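# Push the square block flush against the board

## Task

Slide the square block and the board, both flat pieces, into contact so that one full edge of the block lies flush along one edge or end of the board, with a block corner lined up on a board corner. Never clamp either piece between the fingers or raise either off the table, as either one counts as failure, though tipping a piece over is permitted. When finished, both pieces must lie flat on the table, close to where they began, and not in contact with any fixed object. The arrangement has to hold without the robot touching it, and the gripper must be empty: open it and pull the arm away before ending.

## Robot and tools

Robot: one six-joint arm on a fixed base with a two-finger parallel gripper. The joint order used in every row and every per-joint list is: waist (joint_0), shoulder (joint_1), elbow (joint_2), wrist pitch (joint_3), wrist yaw (joint_4), wrist roll (joint_5). A seventh number in a row is the gripper opening.

Frame: the scene frame has its origin on the table surface right under the arm base, +z up, +x forward, +y to the left when facing along +x. Positions are in metres. end_effector_position is the midpoint between the finger pads, a few cm behind the tips; the fingers point along the gripper's +x and close along its y. The reported hand position can be slightly wrong, more so when the arm is stretched out.

execute_actions(actions): actions is a list of actions for the single arm. Each action is a table of up to 15 rows; each row is applied for one control step of 1/30 s, and if fewer than 15 rows are given the last row repeats until 15 steps pass. A row is 7 numbers in [-1, 1]: six joint values then the opening. The joint values are offsets, not poses: they are measured from the joint angles at the start of that action (for the first action, from the last reported angles), not from the previous row. Scale: 1.0 equals 0.9615 rad for waist, shoulder and elbow, 1.713 rad for wrist pitch, 1.767 rad for wrist yaw, 1.728 rad for wrist roll. The opening is absolute: +1 fully open, about -0.80 where empty fingers touch; lower values do nothing more. Closing fully takes at least about 0.5 s. An empty list just returns the current state and images. If an action would push a joint more than 0.010 rad beyond its range, it is refused; if the first action fails or anything is malformed, the whole call is dropped. Joint ranges (rad): waist -3.054 to 3.054, shoulder 0.000 to 3.142, elbow 0.000 to 2.356, wrist pitch -1.571 to 1.571, wrist yaw -1.571 to 1.571, wrist roll -3.142 to 3.142. A joint clipped at its end is reported with "joint sent to its limit".

move(target, speed, blocking): target is one 7-number row in the same scaled form; its joint values are offsets from the "Joint positions" of the latest result that lists them, and the opening is absolute and sent immediately. All joints travel in step so the hand follows a curve. speed is the peak speed in rad/s of the joint with the longest travel, 0.01 to 2, default 0.5; paths last between 0.5 and 10 s. blocking=false returns after 0.5 s while motion continues; then use wait or stop before sending anything else. The result adds a "move:" line: the ending (done, off_target, moving, held, fault), limits=held or limits=none, and the joint farthest from its target. Moves do not slow for obstacles; faster moves and targets set deeper past contact press harder.

wait(seconds): 0 to 10 s, the arm keeps its last command; returns early if a running move finishes. stop(): brakes a running move; fingers continue. zoom_image(camera, region): camera is one of cam_head_left, cam_head_right, cam_high, cam_low, cam_wrist; region is [x0, y0, x1, y1] in pixels of that 504x504 image, origin top-left, at most 504 by 504. show_instructions() shows the reference pages; read_manual(section) returns licence texts ("licences"). finished_scene(scene) ends the current scene with its number passed; it is final.

Motion limits: each step, a joint's target may lead its measured angle by at most 0.211 rad (waist, shoulder, elbow), 0.213 (wrist pitch), 0.267 (wrist yaw), 0.228 (wrist roll); if the targets would shift the hand over 70 mm from where it is, all are pulled back. Big displacements thus need several actions. Friction may leave joints short, especially at long reach, so check Joint positions after moving.

Result lines: state with end_effector_position, end_effector_quat_wxyz and velocities; Joint positions and Joint velocities (rad, rad/s, plus finger gap in m, 0.088 when open); Joint targets (what the joints are currently driven to); Joint torques and External joint torques (outside load estimate, noisy, includes friction); grip_measured (opening on the command scale) and grip_effort_n (motor effort, negative closing, saturates near 83 N). "joint command not followed" means the clearance check altered targets. Camera calibration data can be used to project points; fixed cameras may be off by a couple of degrees and millimetres.

Hazards: contact torque reaching a load limit (waist 17.8, shoulder 22, elbow 22, wrist pitch 5.8, wrist yaw 5.78, wrist roll 5.42 N m) freezes the arm 10 s and cancels the rest of the call. Sustained load heats motors; MOTOR HOT warns from 50 °C and an OVER-TEMPERATURE FAULT halts the arm. For this job push the pieces with fingertips or gripper sides, never close the fingers on them, never lift them, avoid slams and hard shoves, and keep everything on the table. Loose objects may occasionally be nudged by outside disturbances. Finish with the fingers open and the arm withdrawn from both pieces.

Each tool is called as name([rows], argument=value, ...), one row to a line, values as JSON.

Reference images:

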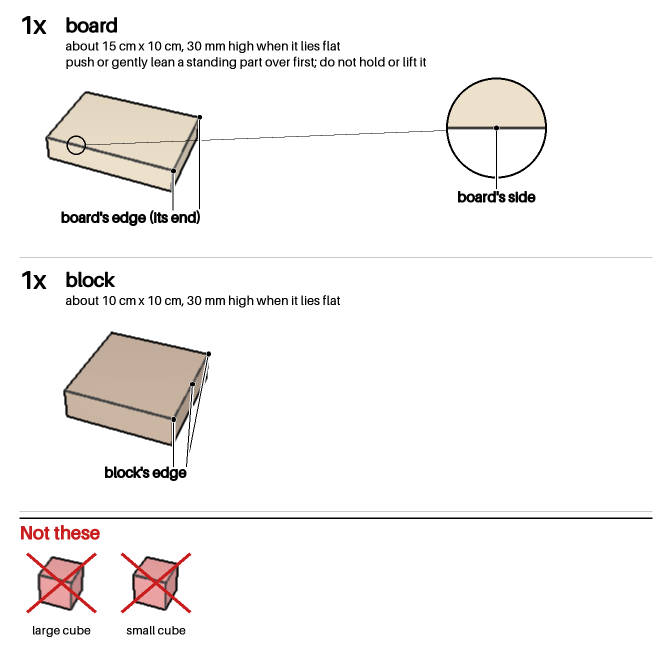

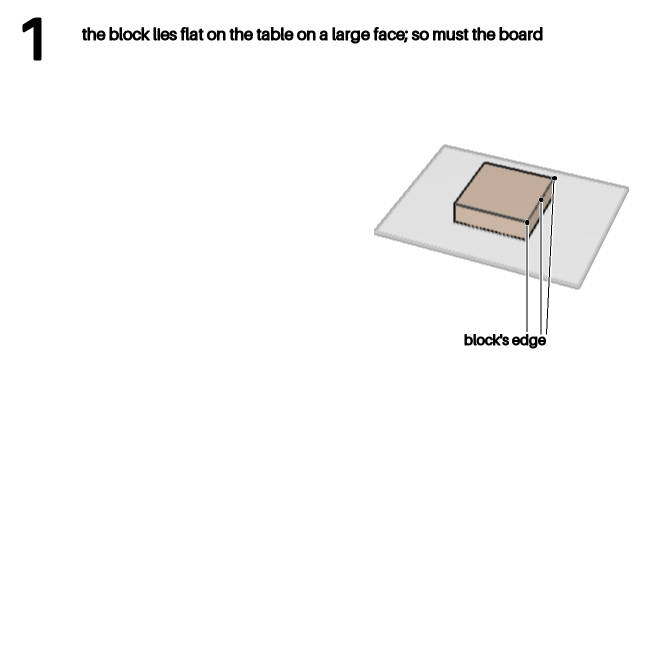

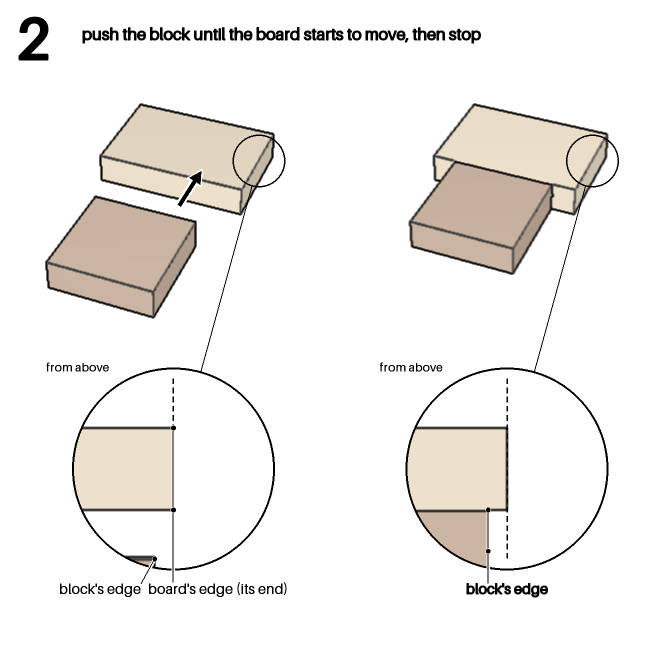

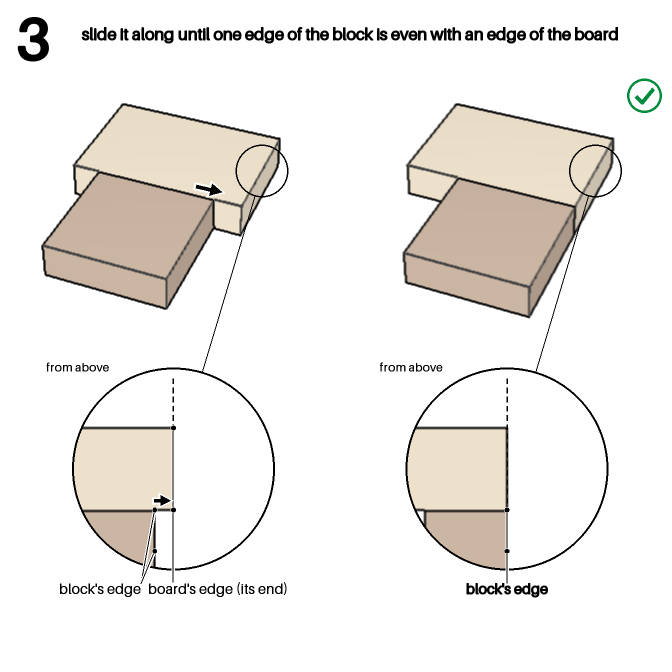

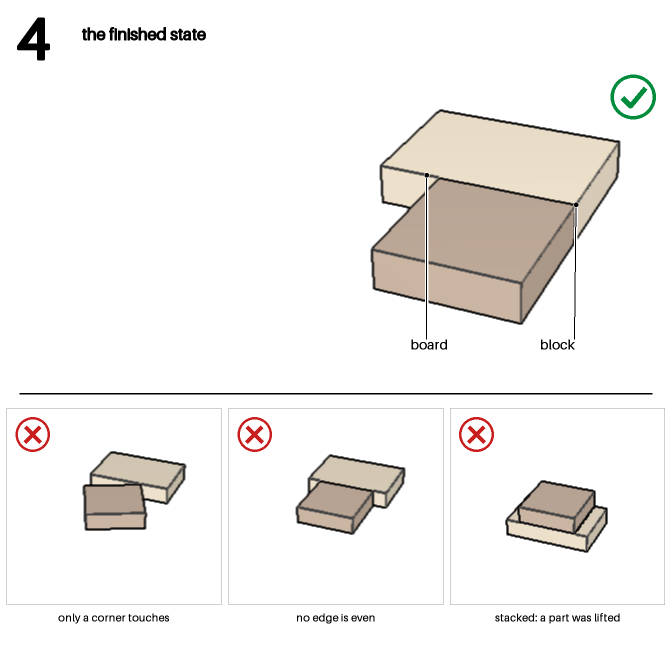

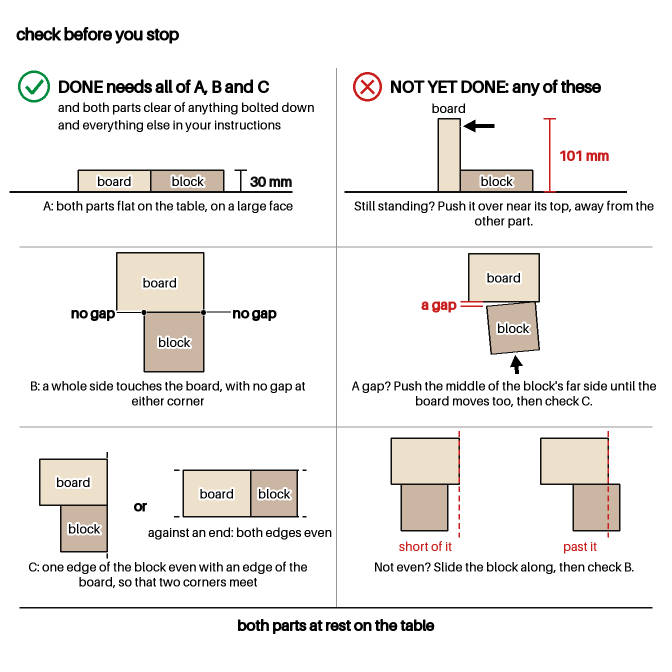

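## Session

execute_actions(actions=[])

Scene clock: 0.00 s.
end_effector_position=(+0.2662, +0.0762, +0.2694) grip_measured=+0.856 grip_effort_n=n/a end_effector_quat_wxyz=(+0.878, -0.206, +0.418, -0.113) end_effector_velocity=(-0.002, -0.001, -0.001) end_effector_angular_velocity=(-0.013, +0.018, +0.015)
Joint names: [waist, shoulder, elbow, wrist pitch, wrist yaw, wrist roll]
Joint positions: [ 0.819  1.321  1.037 -0.946  0.725  0.351  0.081]
Joint velocities: [-0.002 -0.002 -0.002 -0.007 -0.007 -0.022 -0.   ]
Joint torques (N m, as the arm reports them, + toward a larger angle): no reading
External joint torques (N m, as the arm's controller estimates them; a push from outside toward a larger angle lowers the number): no reading
Motor temperatures (°C, as the motors report them): [27 25 28 25 27 25]
Heat: hottest elbow 28 °C (+0.0 °C/min).
Joint targets: [0.819 1.321 1.037 -0.946 0.725 0.351]

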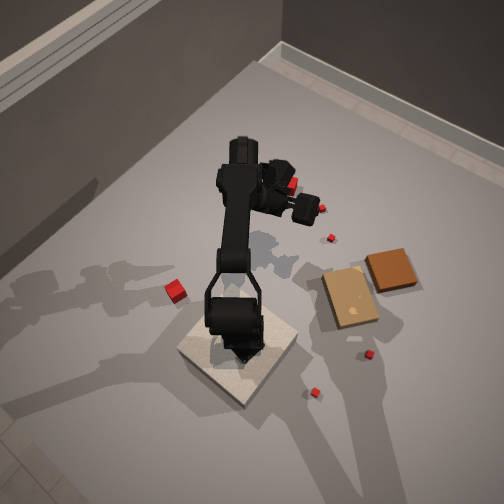

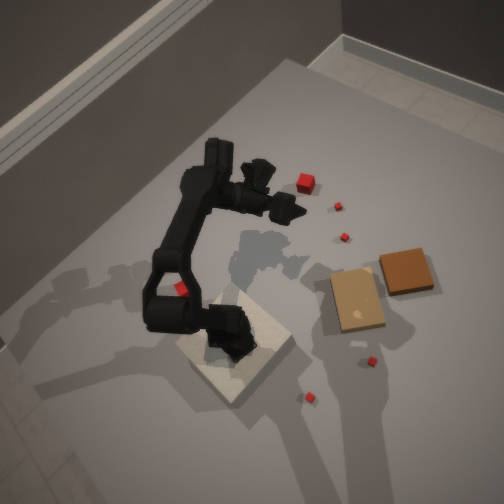

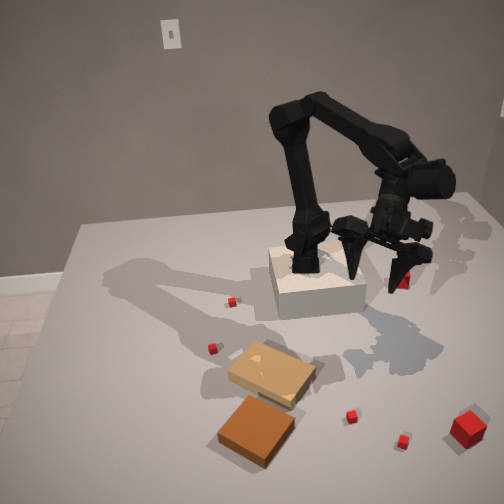

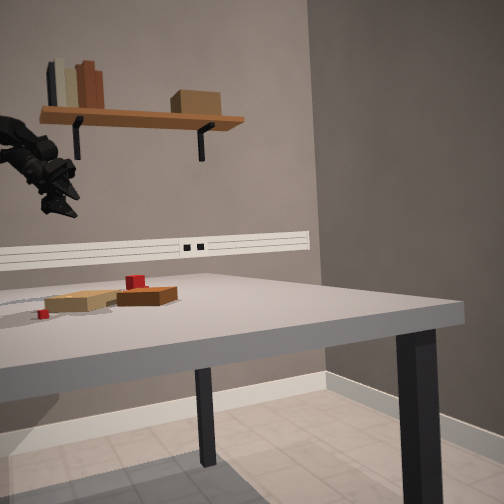

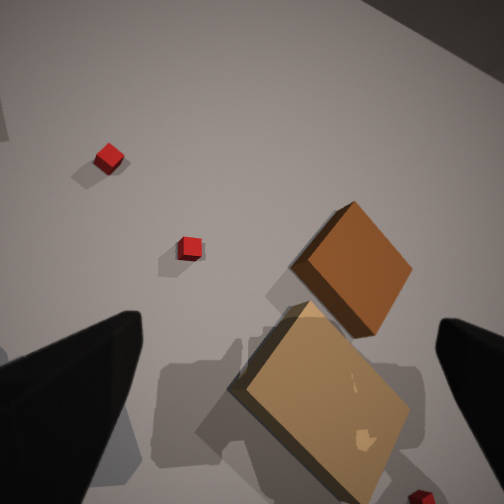

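zoom_image(camera="cam_head_left", region=[310, 230, 430, 350])

zoom_image(camera="cam_high", region=[200, 330, 340, 470])

Region (310, 230, 430, 350) of cam_head_left's 504x504 image, scaled by 4.200, with more detail than that image has.

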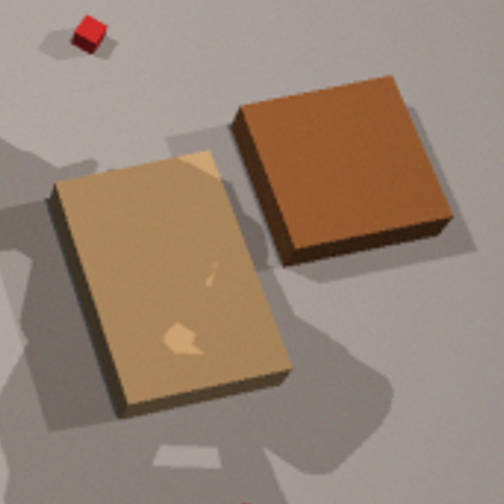

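Region (200, 330, 340, 470) of cam_high's 504x504 image, scaled by 3.600, with more detail than that image has.

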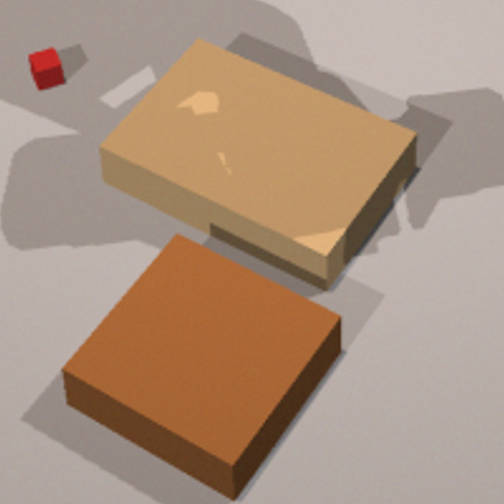

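move(target=[-0.925,0.9,0.936,-0.12,-0.41,-0.855,0.5], speed=1.0)

Scene clock: 48.80 s.
end_effector_position=(+0.4409, -0.1167, +0.2020) grip_measured=+0.503 grip_effort_n=-16.0 end_effector_quat_wxyz=(+0.702, -0.338, +0.573, +0.254) end_effector_velocity=(-0.003, -0.004, -0.000) end_effector_angular_velocity=(-0.006, +0.009, -0.002)
Joint names: [waist, shoulder, elbow, wrist pitch, wrist yaw, wrist roll]
Joint positions: [-0.072  2.169  1.929 -1.149  0.002 -1.124  0.064]
Joint velocities: [-0.007 -0.002 -0.002 -0.007  0.007 -0.007 -0.   ]
Joint torques (N m, as the arm reports them, + toward a larger angle): [ 0.49 -7.39  5.92  0.65 -0.17 -0.06]
External joint torques (N m, as the arm's controller estimates them; a push from outside toward a larger angle lowers the number): [ 0.27  3.   -0.31 -0.05 -0.1  -0.07]
Motor temperatures (°C, as the motors report them): [27 28 34 27 28 25]
Heat: hottest elbow 34 °C (+7.4 °C/min).
Joint targets: [-0.070 2.186 1.937 -1.151 0.000 -1.127]
move: off_target; limits=none; farthest joint: the shoulder, 0.017 radians from its target (0.865 radians at the start)
camera_calibration (this result's frames):
cam_wrist: T_world_to_cam=[[0.77142, -0.619779, 0.144168, -0.433301], [-0.635923, -0.742818, 0.209341, 0.182923], [-0.0226544, -0.25317, -0.967157, 0.256262], [0, 0, 0, 1]] pos_world=[0.456388, -0.0677952, 0.27202]

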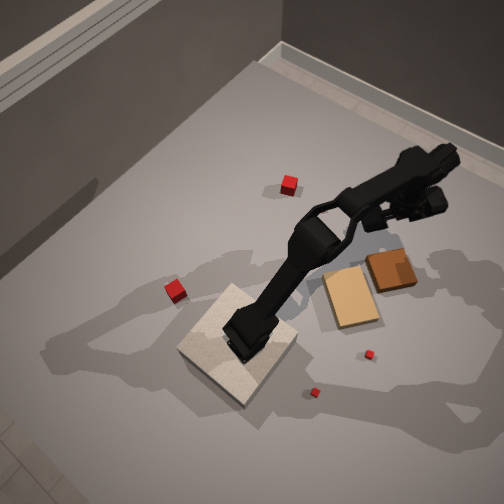

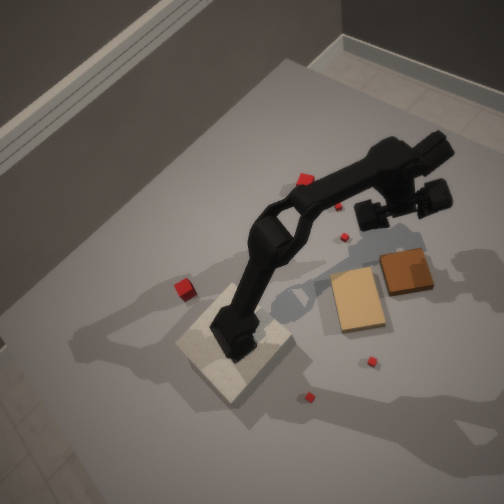

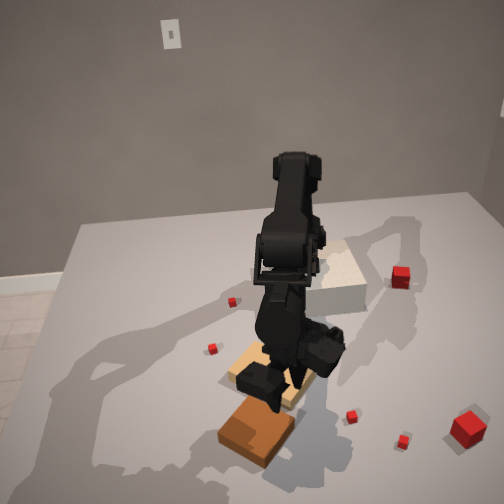

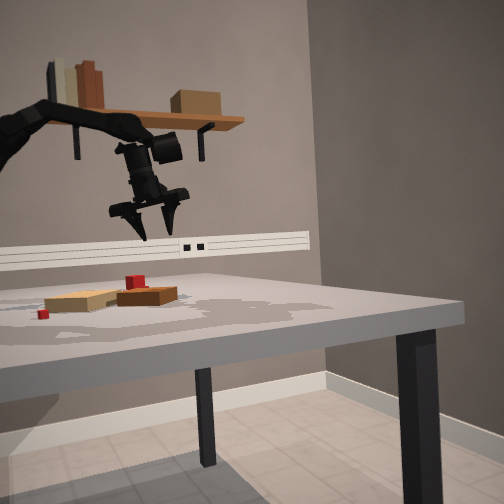

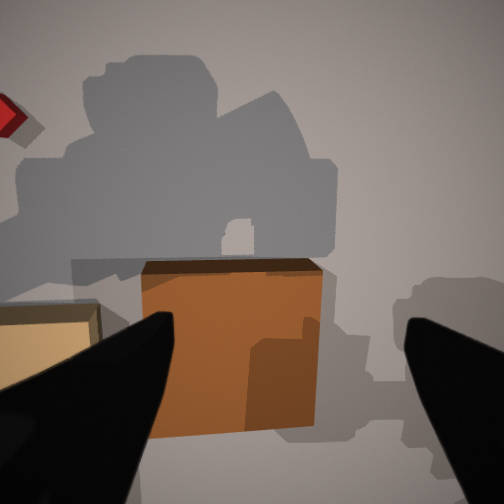

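move(target=[0.02,0.205,0.01,0,0,0,0.5])

move(target=[0,0.085,-0.135,0.128,0,0,0.5], speed=0.3)

Scene clock: 53.13 s.
end_effector_position=(+0.4410, -0.1059, +0.1224) grip_measured=+0.503 grip_effort_n=-16.0 end_effector_quat_wxyz=(+0.654, -0.306, +0.622, +0.303) end_effector_velocity=(-0.002, +0.000, +0.000) end_effector_angular_velocity=(+0.008, +0.005, +0.020)
Joint names: [waist, shoulder, elbow, wrist pitch, wrist yaw, wrist roll]
Joint positions: [-0.053  2.354  1.934 -1.149  0.002 -1.124  0.064]
Joint velocities: [-0.002 -0.002 -0.002 -0.007 -0.007 -0.022 -0.   ]
Joint torques (N m, as the arm reports them, + toward a larger angle): [ 0.5  -8.53  5.23  0.45 -0.08  0.04]
External joint torques (N m, as the arm's controller estimates them; a push from outside toward a larger angle lowers the number): [ 0.2   2.65 -0.63  0.09 -0.01  0.04]
Motor temperatures (°C, as the motors report them): [27 29 35 27 28 25]
Heat: hottest elbow 35 °C (+7.9 °C/min).
Joint targets: [-0.052 2.366 1.939 -1.149 0.002 -1.124]
move: off_target; limits=none; farthest joint: the shoulder, 0.012 radians from its target (0.197 radians at the start)
camera_calibration (this result's frames):
cam_wrist: T_world_to_cam=[[0.796506, -0.604345, -0.0185872, -0.404653], [-0.575517, -0.767218, 0.283119, 0.16938], [-0.185362, -0.214809, -0.958905, 0.256793], [0, 0, 0, 1]] pos_world=[0.46739, -0.059437, 0.190764]

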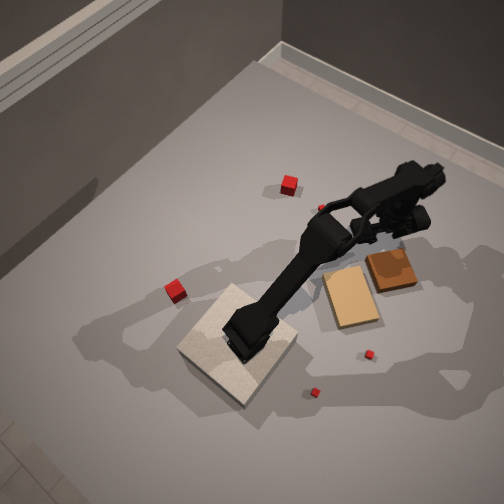

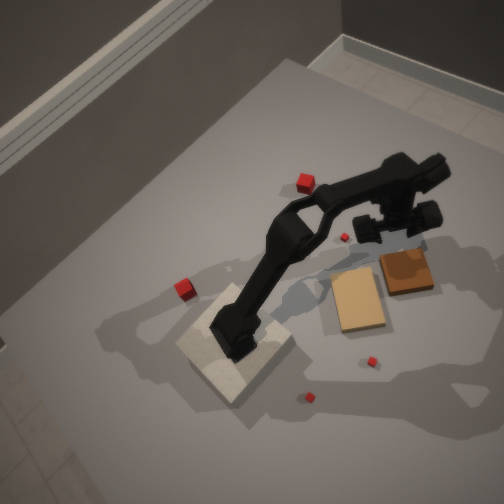

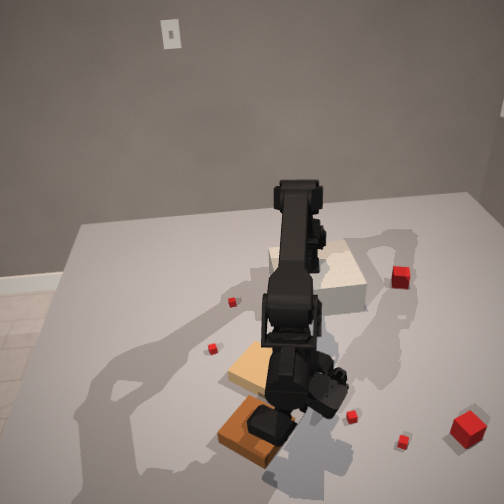

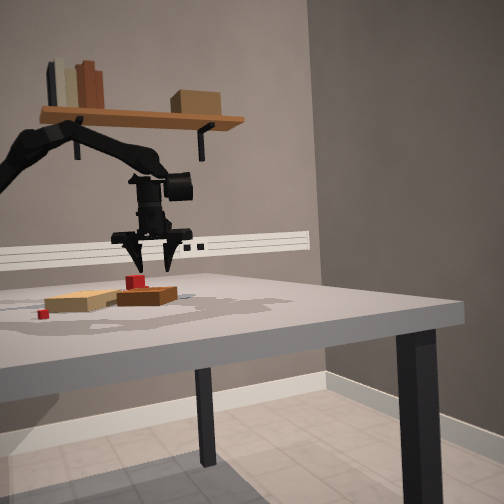

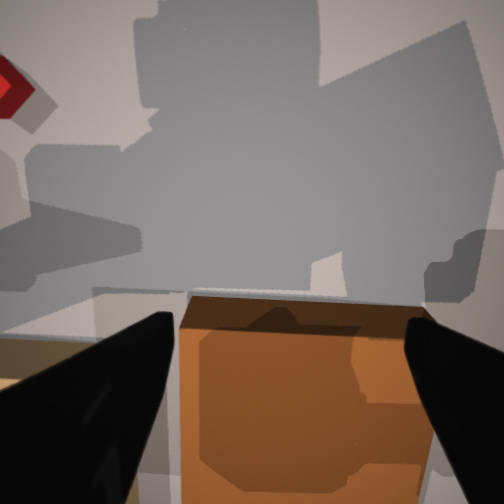

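Scene clock: 54.37 s.
end_effector_position=(+0.4496, -0.1064, +0.0655) grip_measured=+0.503 grip_effort_n=-16.0 end_effector_quat_wxyz=(+0.663, -0.313, +0.613, +0.295) end_effector_velocity=(-0.002, +0.000, +0.000) end_effector_angular_velocity=(+0.008, +0.005, +0.006)
Joint names: [waist, shoulder, elbow, wrist pitch, wrist yaw, wrist roll]
Joint positions: [-0.053  2.419  1.814 -0.932  0.002 -1.124  0.064]
Joint velocities: [-0.002 -0.002 -0.002 -0.007 -0.007 -0.007 -0.   ]
Joint torques (N m, as the arm reports them, + toward a larger angle): [ 0.38 -8.2   3.78  0.64 -0.09  0.04]
External joint torques (N m, as the arm's controller estimates them; a push from outside toward a larger angle lowers the number): [-0.03  3.12 -1.9   0.21  0.    0.04]
Motor temperatures (°C, as the motors report them): [27 29 34 27 28 25]
Heat: hottest elbow 34 °C (+6.6 °C/min).
Joint targets: [-0.053 2.436 1.804 -0.930 0.002 -1.124]
move: off_target; limits=none; farthest joint: the shoulder, 0.017 radians from its target (0.082 radians at the start)
camera_calibration (this result's frames):
cam_wrist: T_world_to_cam=[[0.7961, -0.605057, 0.0113964, -0.414708], [-0.585009, -0.764628, 0.270385, 0.195407], [-0.154885, -0.221921, -0.962685, 0.189564], [0, 0, 0, 1]] pos_world=[0.473824, -0.05944, 0.134381]

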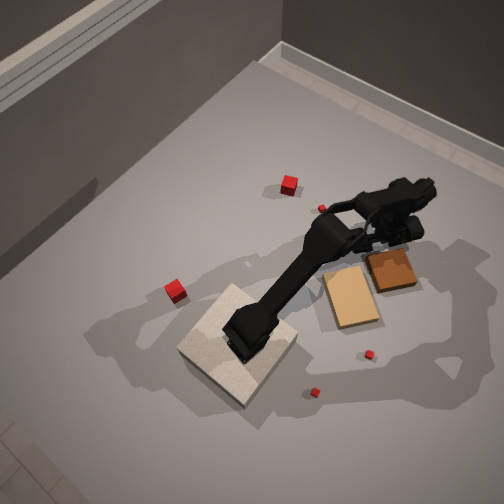

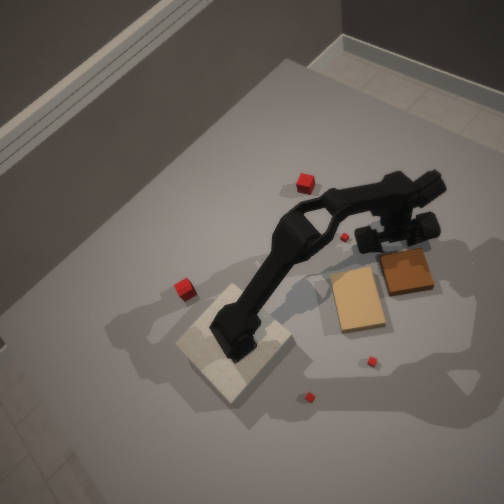

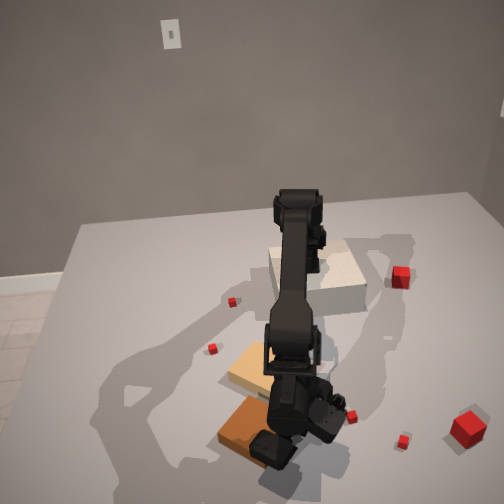

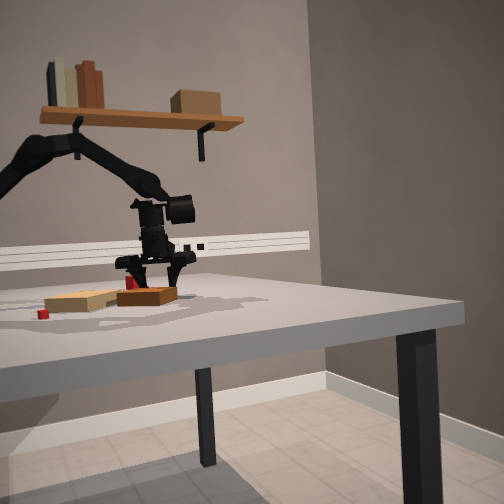

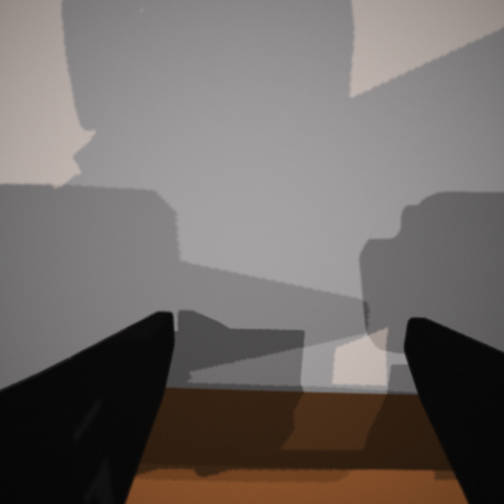

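move(target=[-0.036,0.036,-0.018,0,0,-0.008,0.5], speed=0.1)

Scene clock: 58.17 s.
end_effector_position=(+0.4463, -0.1159, +0.0628) grip_measured=+0.503 grip_effort_n=-16.0 end_effector_quat_wxyz=(+0.665, -0.305, +0.615, +0.293) end_effector_velocity=(-0.005, +0.003, +0.000) end_effector_angular_velocity=(+0.026, +0.016, +0.007)
Joint names: [waist, shoulder, elbow, wrist pitch, wrist yaw, wrist roll]
Joint positions: [-0.077  2.424  1.813 -0.931 -0.005 -1.132  0.064]
Joint velocities: [-0.002 -0.002 -0.002 -0.022 -0.022 -0.007 -0.   ]
Joint torques (N m, as the arm reports them, + toward a larger angle): [-0.7  -6.97  3.07  0.5   0.19 -0.11]
External joint torques (N m, as the arm's controller estimates them; a push from outside toward a larger angle lowers the number): [-1.04  4.33 -2.56  0.1   0.28 -0.12]
Motor temperatures (°C, as the motors report them): [27 30 34 27 28 25]
Heat: hottest elbow 34 °C (+6.2 °C/min).
Joint targets: [-0.088 2.453 1.797 -0.931 0.002 -1.138]
move: off_target; limits=none; farthest joint: the shoulder, 0.030 radians from its target (0.035 radians at the start)
camera_calibration (this result's frames):
cam_wrist: T_world_to_cam=[[0.786952, -0.617008, 0.00292596, -0.414603], [-0.595317, -0.758023, 0.266457, 0.192635], [-0.162188, -0.211431, -0.963842, 0.188855], [0, 0, 0, 1]] pos_world=[0.471581, -0.0698614, 0.131911]

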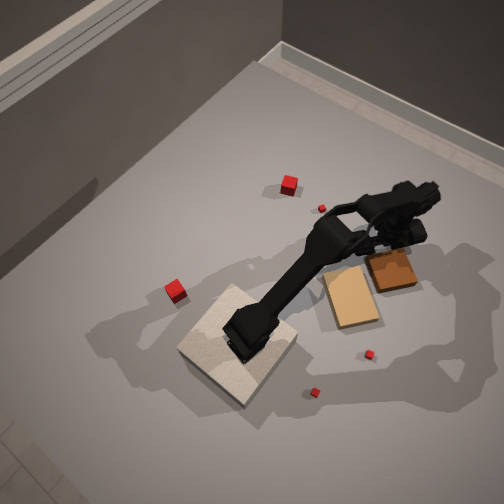

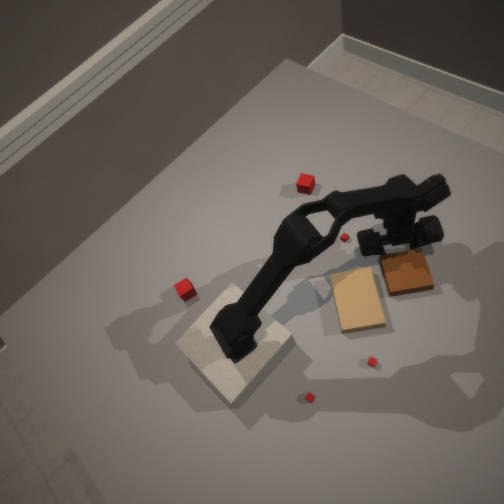

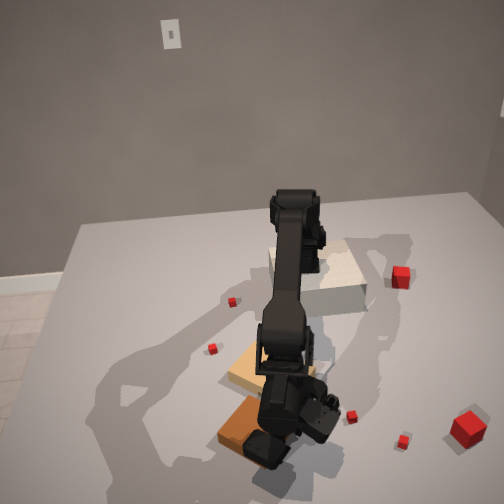

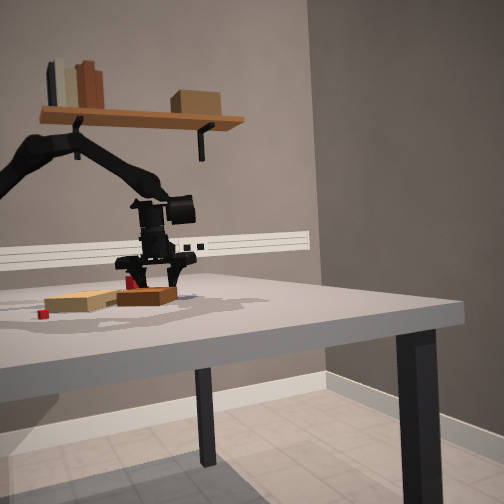

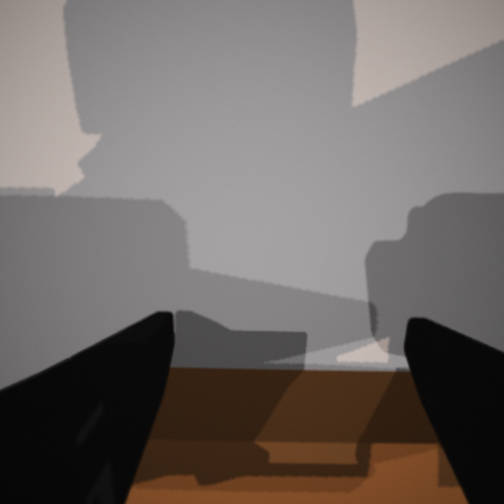

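move(target=[-0.045,-0.055,-0.055,0,0,-0.028,0.5], speed=0.05)

Scene clock: 67.80 s.
end_effector_position=(+0.4343, -0.1299, +0.0690) grip_measured=+0.503 grip_effort_n=-15.6 end_effector_quat_wxyz=(+0.664, -0.307, +0.614, +0.297) end_effector_velocity=(-0.002, +0.001, +0.000) end_effector_angular_velocity=(+0.010, +0.005, -0.009)
Joint names: [waist, shoulder, elbow, wrist pitch, wrist yaw, wrist roll]
Joint positions: [-0.115  2.385  1.772 -0.931 -0.009 -1.178  0.064]
Joint velocities: [-0.002 -0.002 -0.002 -0.007 -0.007  0.007 -0.   ]
Joint torques (N m, as the arm reports them, + toward a larger angle): [ -0.18 -10.86   3.49   0.47   0.1   -0.05]
External joint torques (N m, as the arm's controller estimates them; a push from outside toward a larger angle lowers the number): [-0.61  0.32 -2.19  0.06  0.2  -0.06]
Motor temperatures (°C, as the motors report them): [27 33 33 27 28 25]
Heat: hottest shoulder 33 °C (+3.0 °C/min).
Joint targets: [-0.121 2.371 1.760 -0.931 -0.004 -1.181]
move: off_target; limits=none; farthest joint: the shoulder, 0.014 radians from its target (0.053 radians at the start)
camera_calibration (this result's frames):
cam_wrist: T_world_to_cam=[[0.791804, -0.610775, 0.000151576, -0.414885], [-0.589075, -0.763607, 0.264377, 0.169938], [-0.161359, -0.209424, -0.964419, 0.189827], [0, 0, 0, 1]] pos_world=[0.459244, -0.083881, 0.138208]

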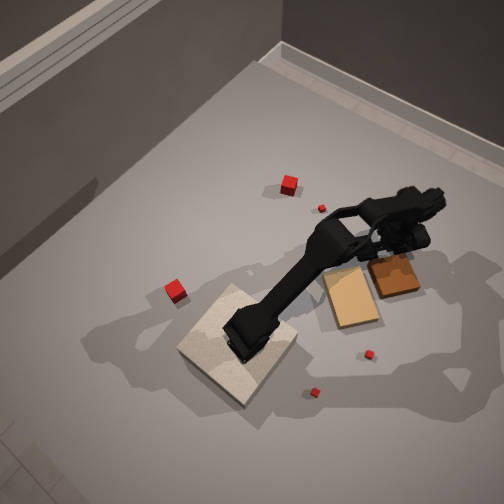

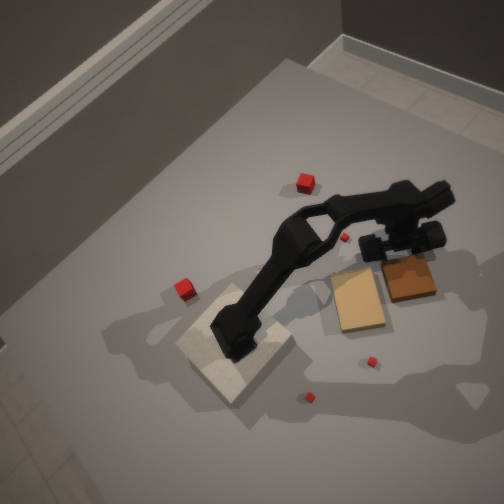

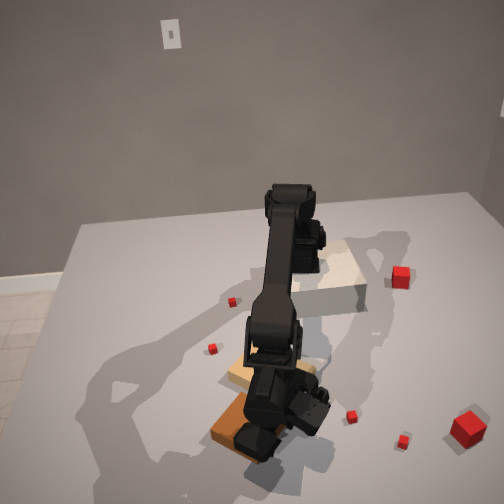

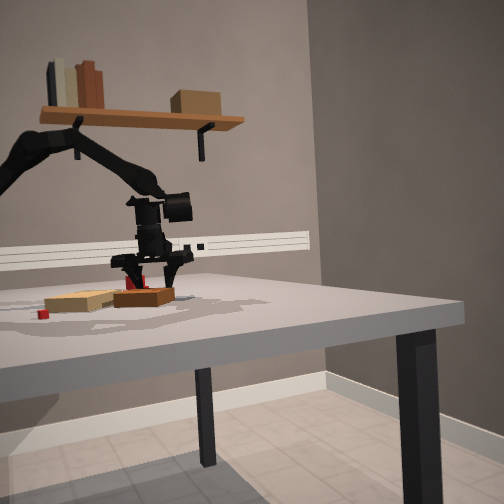

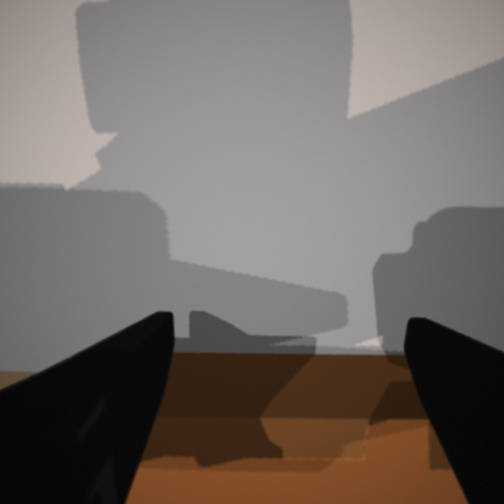

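zoom_image(camera="cam_head_left", region=[310, 230, 430, 350])

Region (310, 230, 430, 350) of cam_head_left's 504x504 image, scaled by 4.200, with more detail than that image has.

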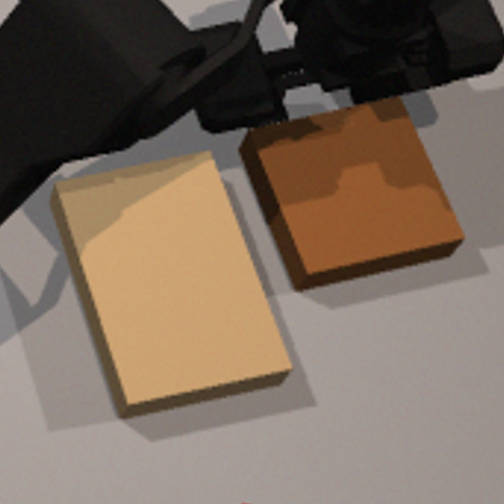

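move(target=[-0.025,-0.03,-0.04,0.007,0,-0.003,0.5], speed=0.05)

zoom_image(camera="cam_head_left", region=[310, 230, 430, 350])

Scene clock: 76.90 s.
end_effector_position=(+0.4284, -0.1361, +0.0687) grip_measured=+0.503 grip_effort_n=-15.6 end_effector_quat_wxyz=(+0.667, -0.300, +0.615, +0.293) end_effector_velocity=(-0.005, +0.002, +0.000) end_effector_angular_velocity=(+0.014, +0.019, -0.009)
Joint names: [waist, shoulder, elbow, wrist pitch, wrist yaw, wrist roll]
Joint positions: [-0.134  2.37   1.745 -0.919 -0.014 -1.18   0.064]
Joint velocities: [-0.002 -0.002 -0.002 -0.022 -0.007  0.007 -0.   ]
Joint torques (N m, as the arm reports them, + toward a larger angle): [ -0.17 -10.75   3.45   0.51   0.08  -0.03]
External joint torques (N m, as the arm's controller estimates them; a push from outside toward a larger angle lowers the number): [-0.51  0.42 -2.25  0.1   0.18 -0.04]
Motor temperatures (°C, as the motors report them): [27 38 33 26 28 25]
Heat: hottest shoulder 38 °C (+7.1 °C/min).
Joint targets: [-0.139 2.357 1.733 -0.919 -0.009 -1.183]
move: off_target; limits=none; farthest joint: the shoulder, 0.014 radians from its target (0.029 radians at the start)
camera_calibration (this result's frames):
cam_wrist: T_world_to_cam=[[0.782099, -0.623151, -0.0020287, -0.411384], [-0.601315, -0.75554, 0.259961, 0.168395], [-0.163528, -0.202096, -0.965617, 0.189301], [0, 0, 0, 1]] pos_world=[0.453958, -0.0908681, 0.138181]

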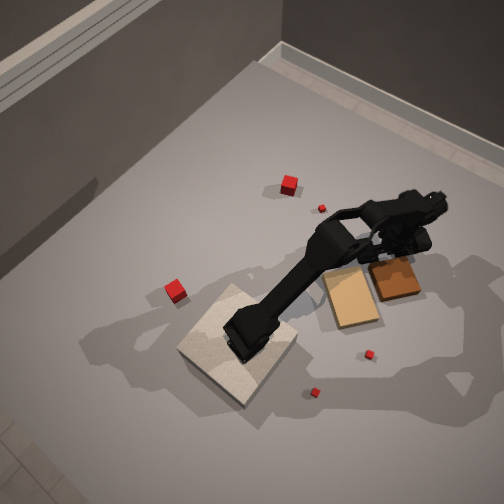

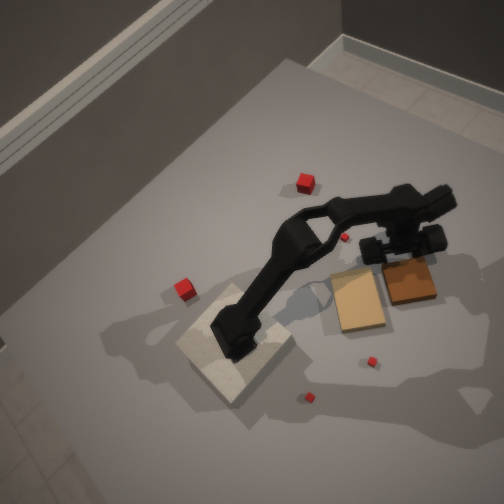

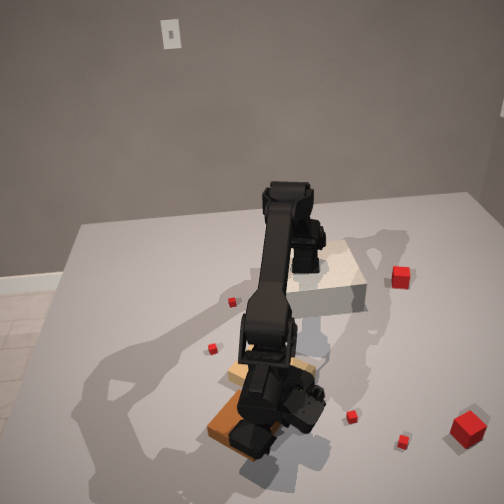

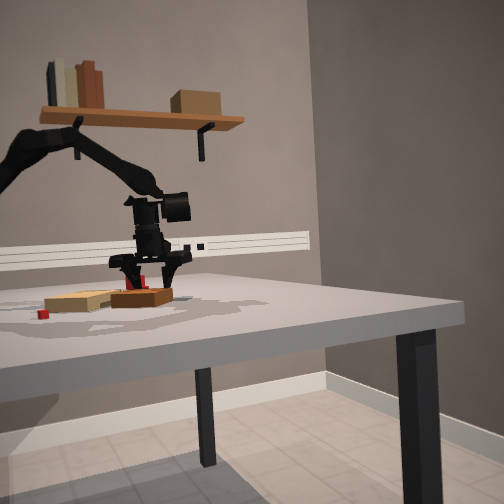

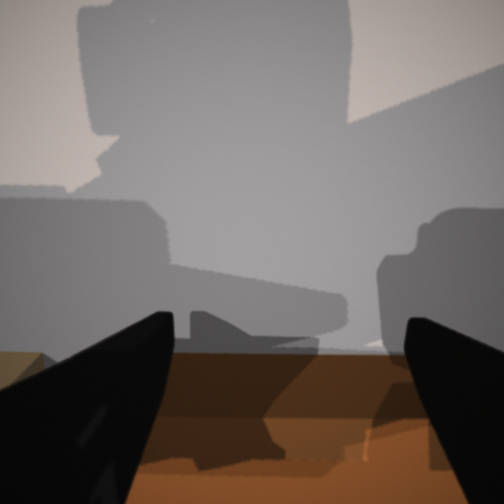

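Region (310, 230, 430, 350) of cam_head_left's 504x504 image, scaled by 4.200, with more detail than that image has.

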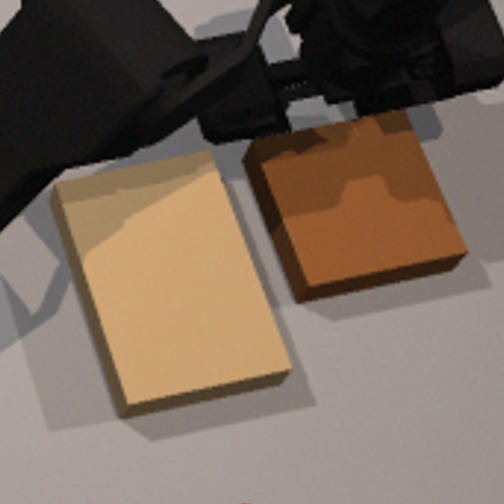

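execute_actions([
  [[0.01,0,0,0,0,0,0.5],[0.02,0,0,0,0,0,0.5],[0.03,0,0,0,0,0,0.5],[0.035,0,0,0,0,0,0.5],[0.035,-0.02,0,0,0,0,0.5],[0.035,-0.04,0,0,0,0,0.5],[0.035,-0.06,0,0,0,0,0.5],[0.035,-0.08,0,0,0,0,0.5],[0.035,-0.1,0,0,0,0,0.5],[0.035,-0.12,0,0,0,0,0.5],[0.035,-0.14,0,0,0,0,0.5],[0.035,-0.16,0,0,0,0,0.5],[0.035,-0.18,0,0,0,0,0.5],[0.035,-0.2,0,0,0,0,0.5],[0.035,-0.22,0,0,0,0,0.5]],
  [[0,-0.12,-0.03,0,0,0,0.5]],
])

Scene clock: 91.40 s.
end_effector_position=(+0.4420, -0.1268, +0.1867) grip_measured=+0.503 grip_effort_n=-15.6 end_effector_quat_wxyz=(+0.722, -0.369, +0.534, +0.239) end_effector_velocity=(+0.000, -0.002, +0.001) end_effector_angular_velocity=(+0.003, -0.009, +0.002)
Joint names: [waist, shoulder, elbow, wrist pitch, wrist yaw, wrist roll]
Joint positions: [-0.098  2.091  1.726 -0.919 -0.013 -1.18   0.064]
Joint velocities: [-0.007 -0.002 -0.002  0.007 -0.007 -0.007  0.   ]
Joint torques (N m, as the arm reports them, + toward a larger angle): [ 0.37 -8.3   4.38  0.96 -0.11  0.05]
External joint torques (N m, as the arm's controller estimates them; a push from outside toward a larger angle lowers the number): [ 0.14  1.8  -2.08  0.05 -0.02  0.03]
External joint torques at the end of the 1st action: [-0.09  0.32 -0.79  0.16 -0.05  0.04]
Motor temperatures (°C, as the motors report them): [27 43 33 26 27 25]
Heat: hottest shoulder 43 °C (+10.1 °C/min).
Joint targets: [-0.098 2.096 1.716 -0.919 -0.013 -1.180]
camera_calibration (this result's frames):
cam_wrist: T_world_to_cam=[[0.769335, -0.59192, 0.24032, -0.45168], [-0.633226, -0.756341, 0.164238, 0.184852], [0.0845476, -0.278531, -0.956699, 0.186364], [0, 0, 0, 1]] pos_world=[0.44879, -0.0756395, 0.256482]

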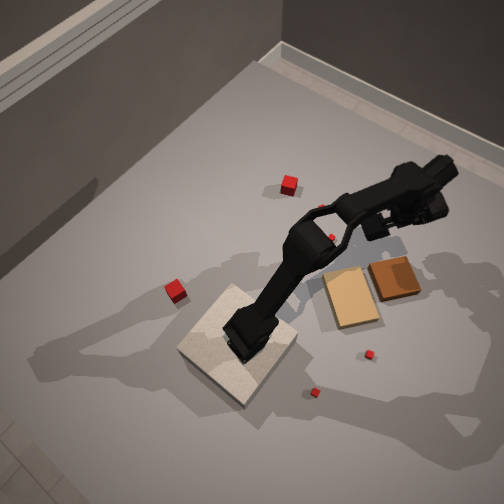

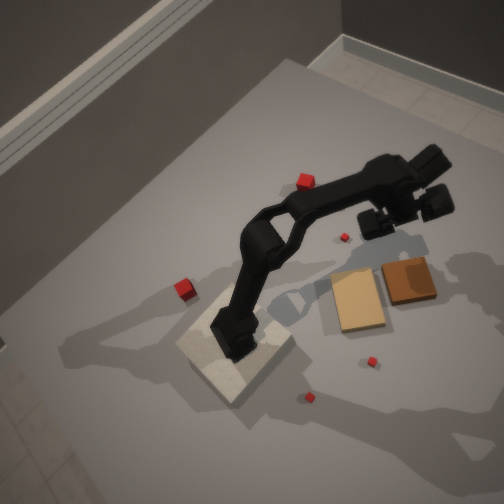

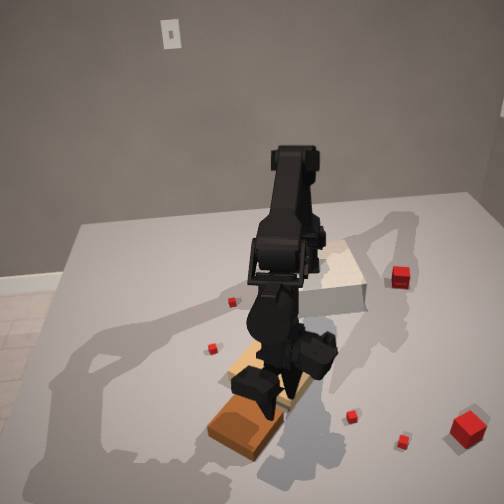

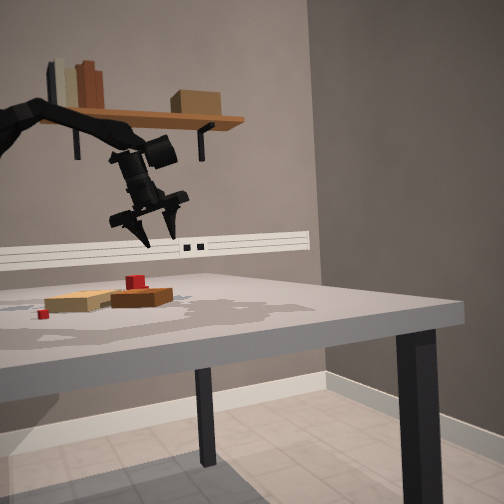

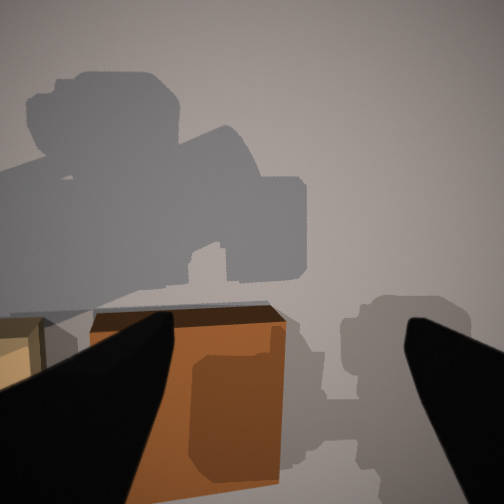

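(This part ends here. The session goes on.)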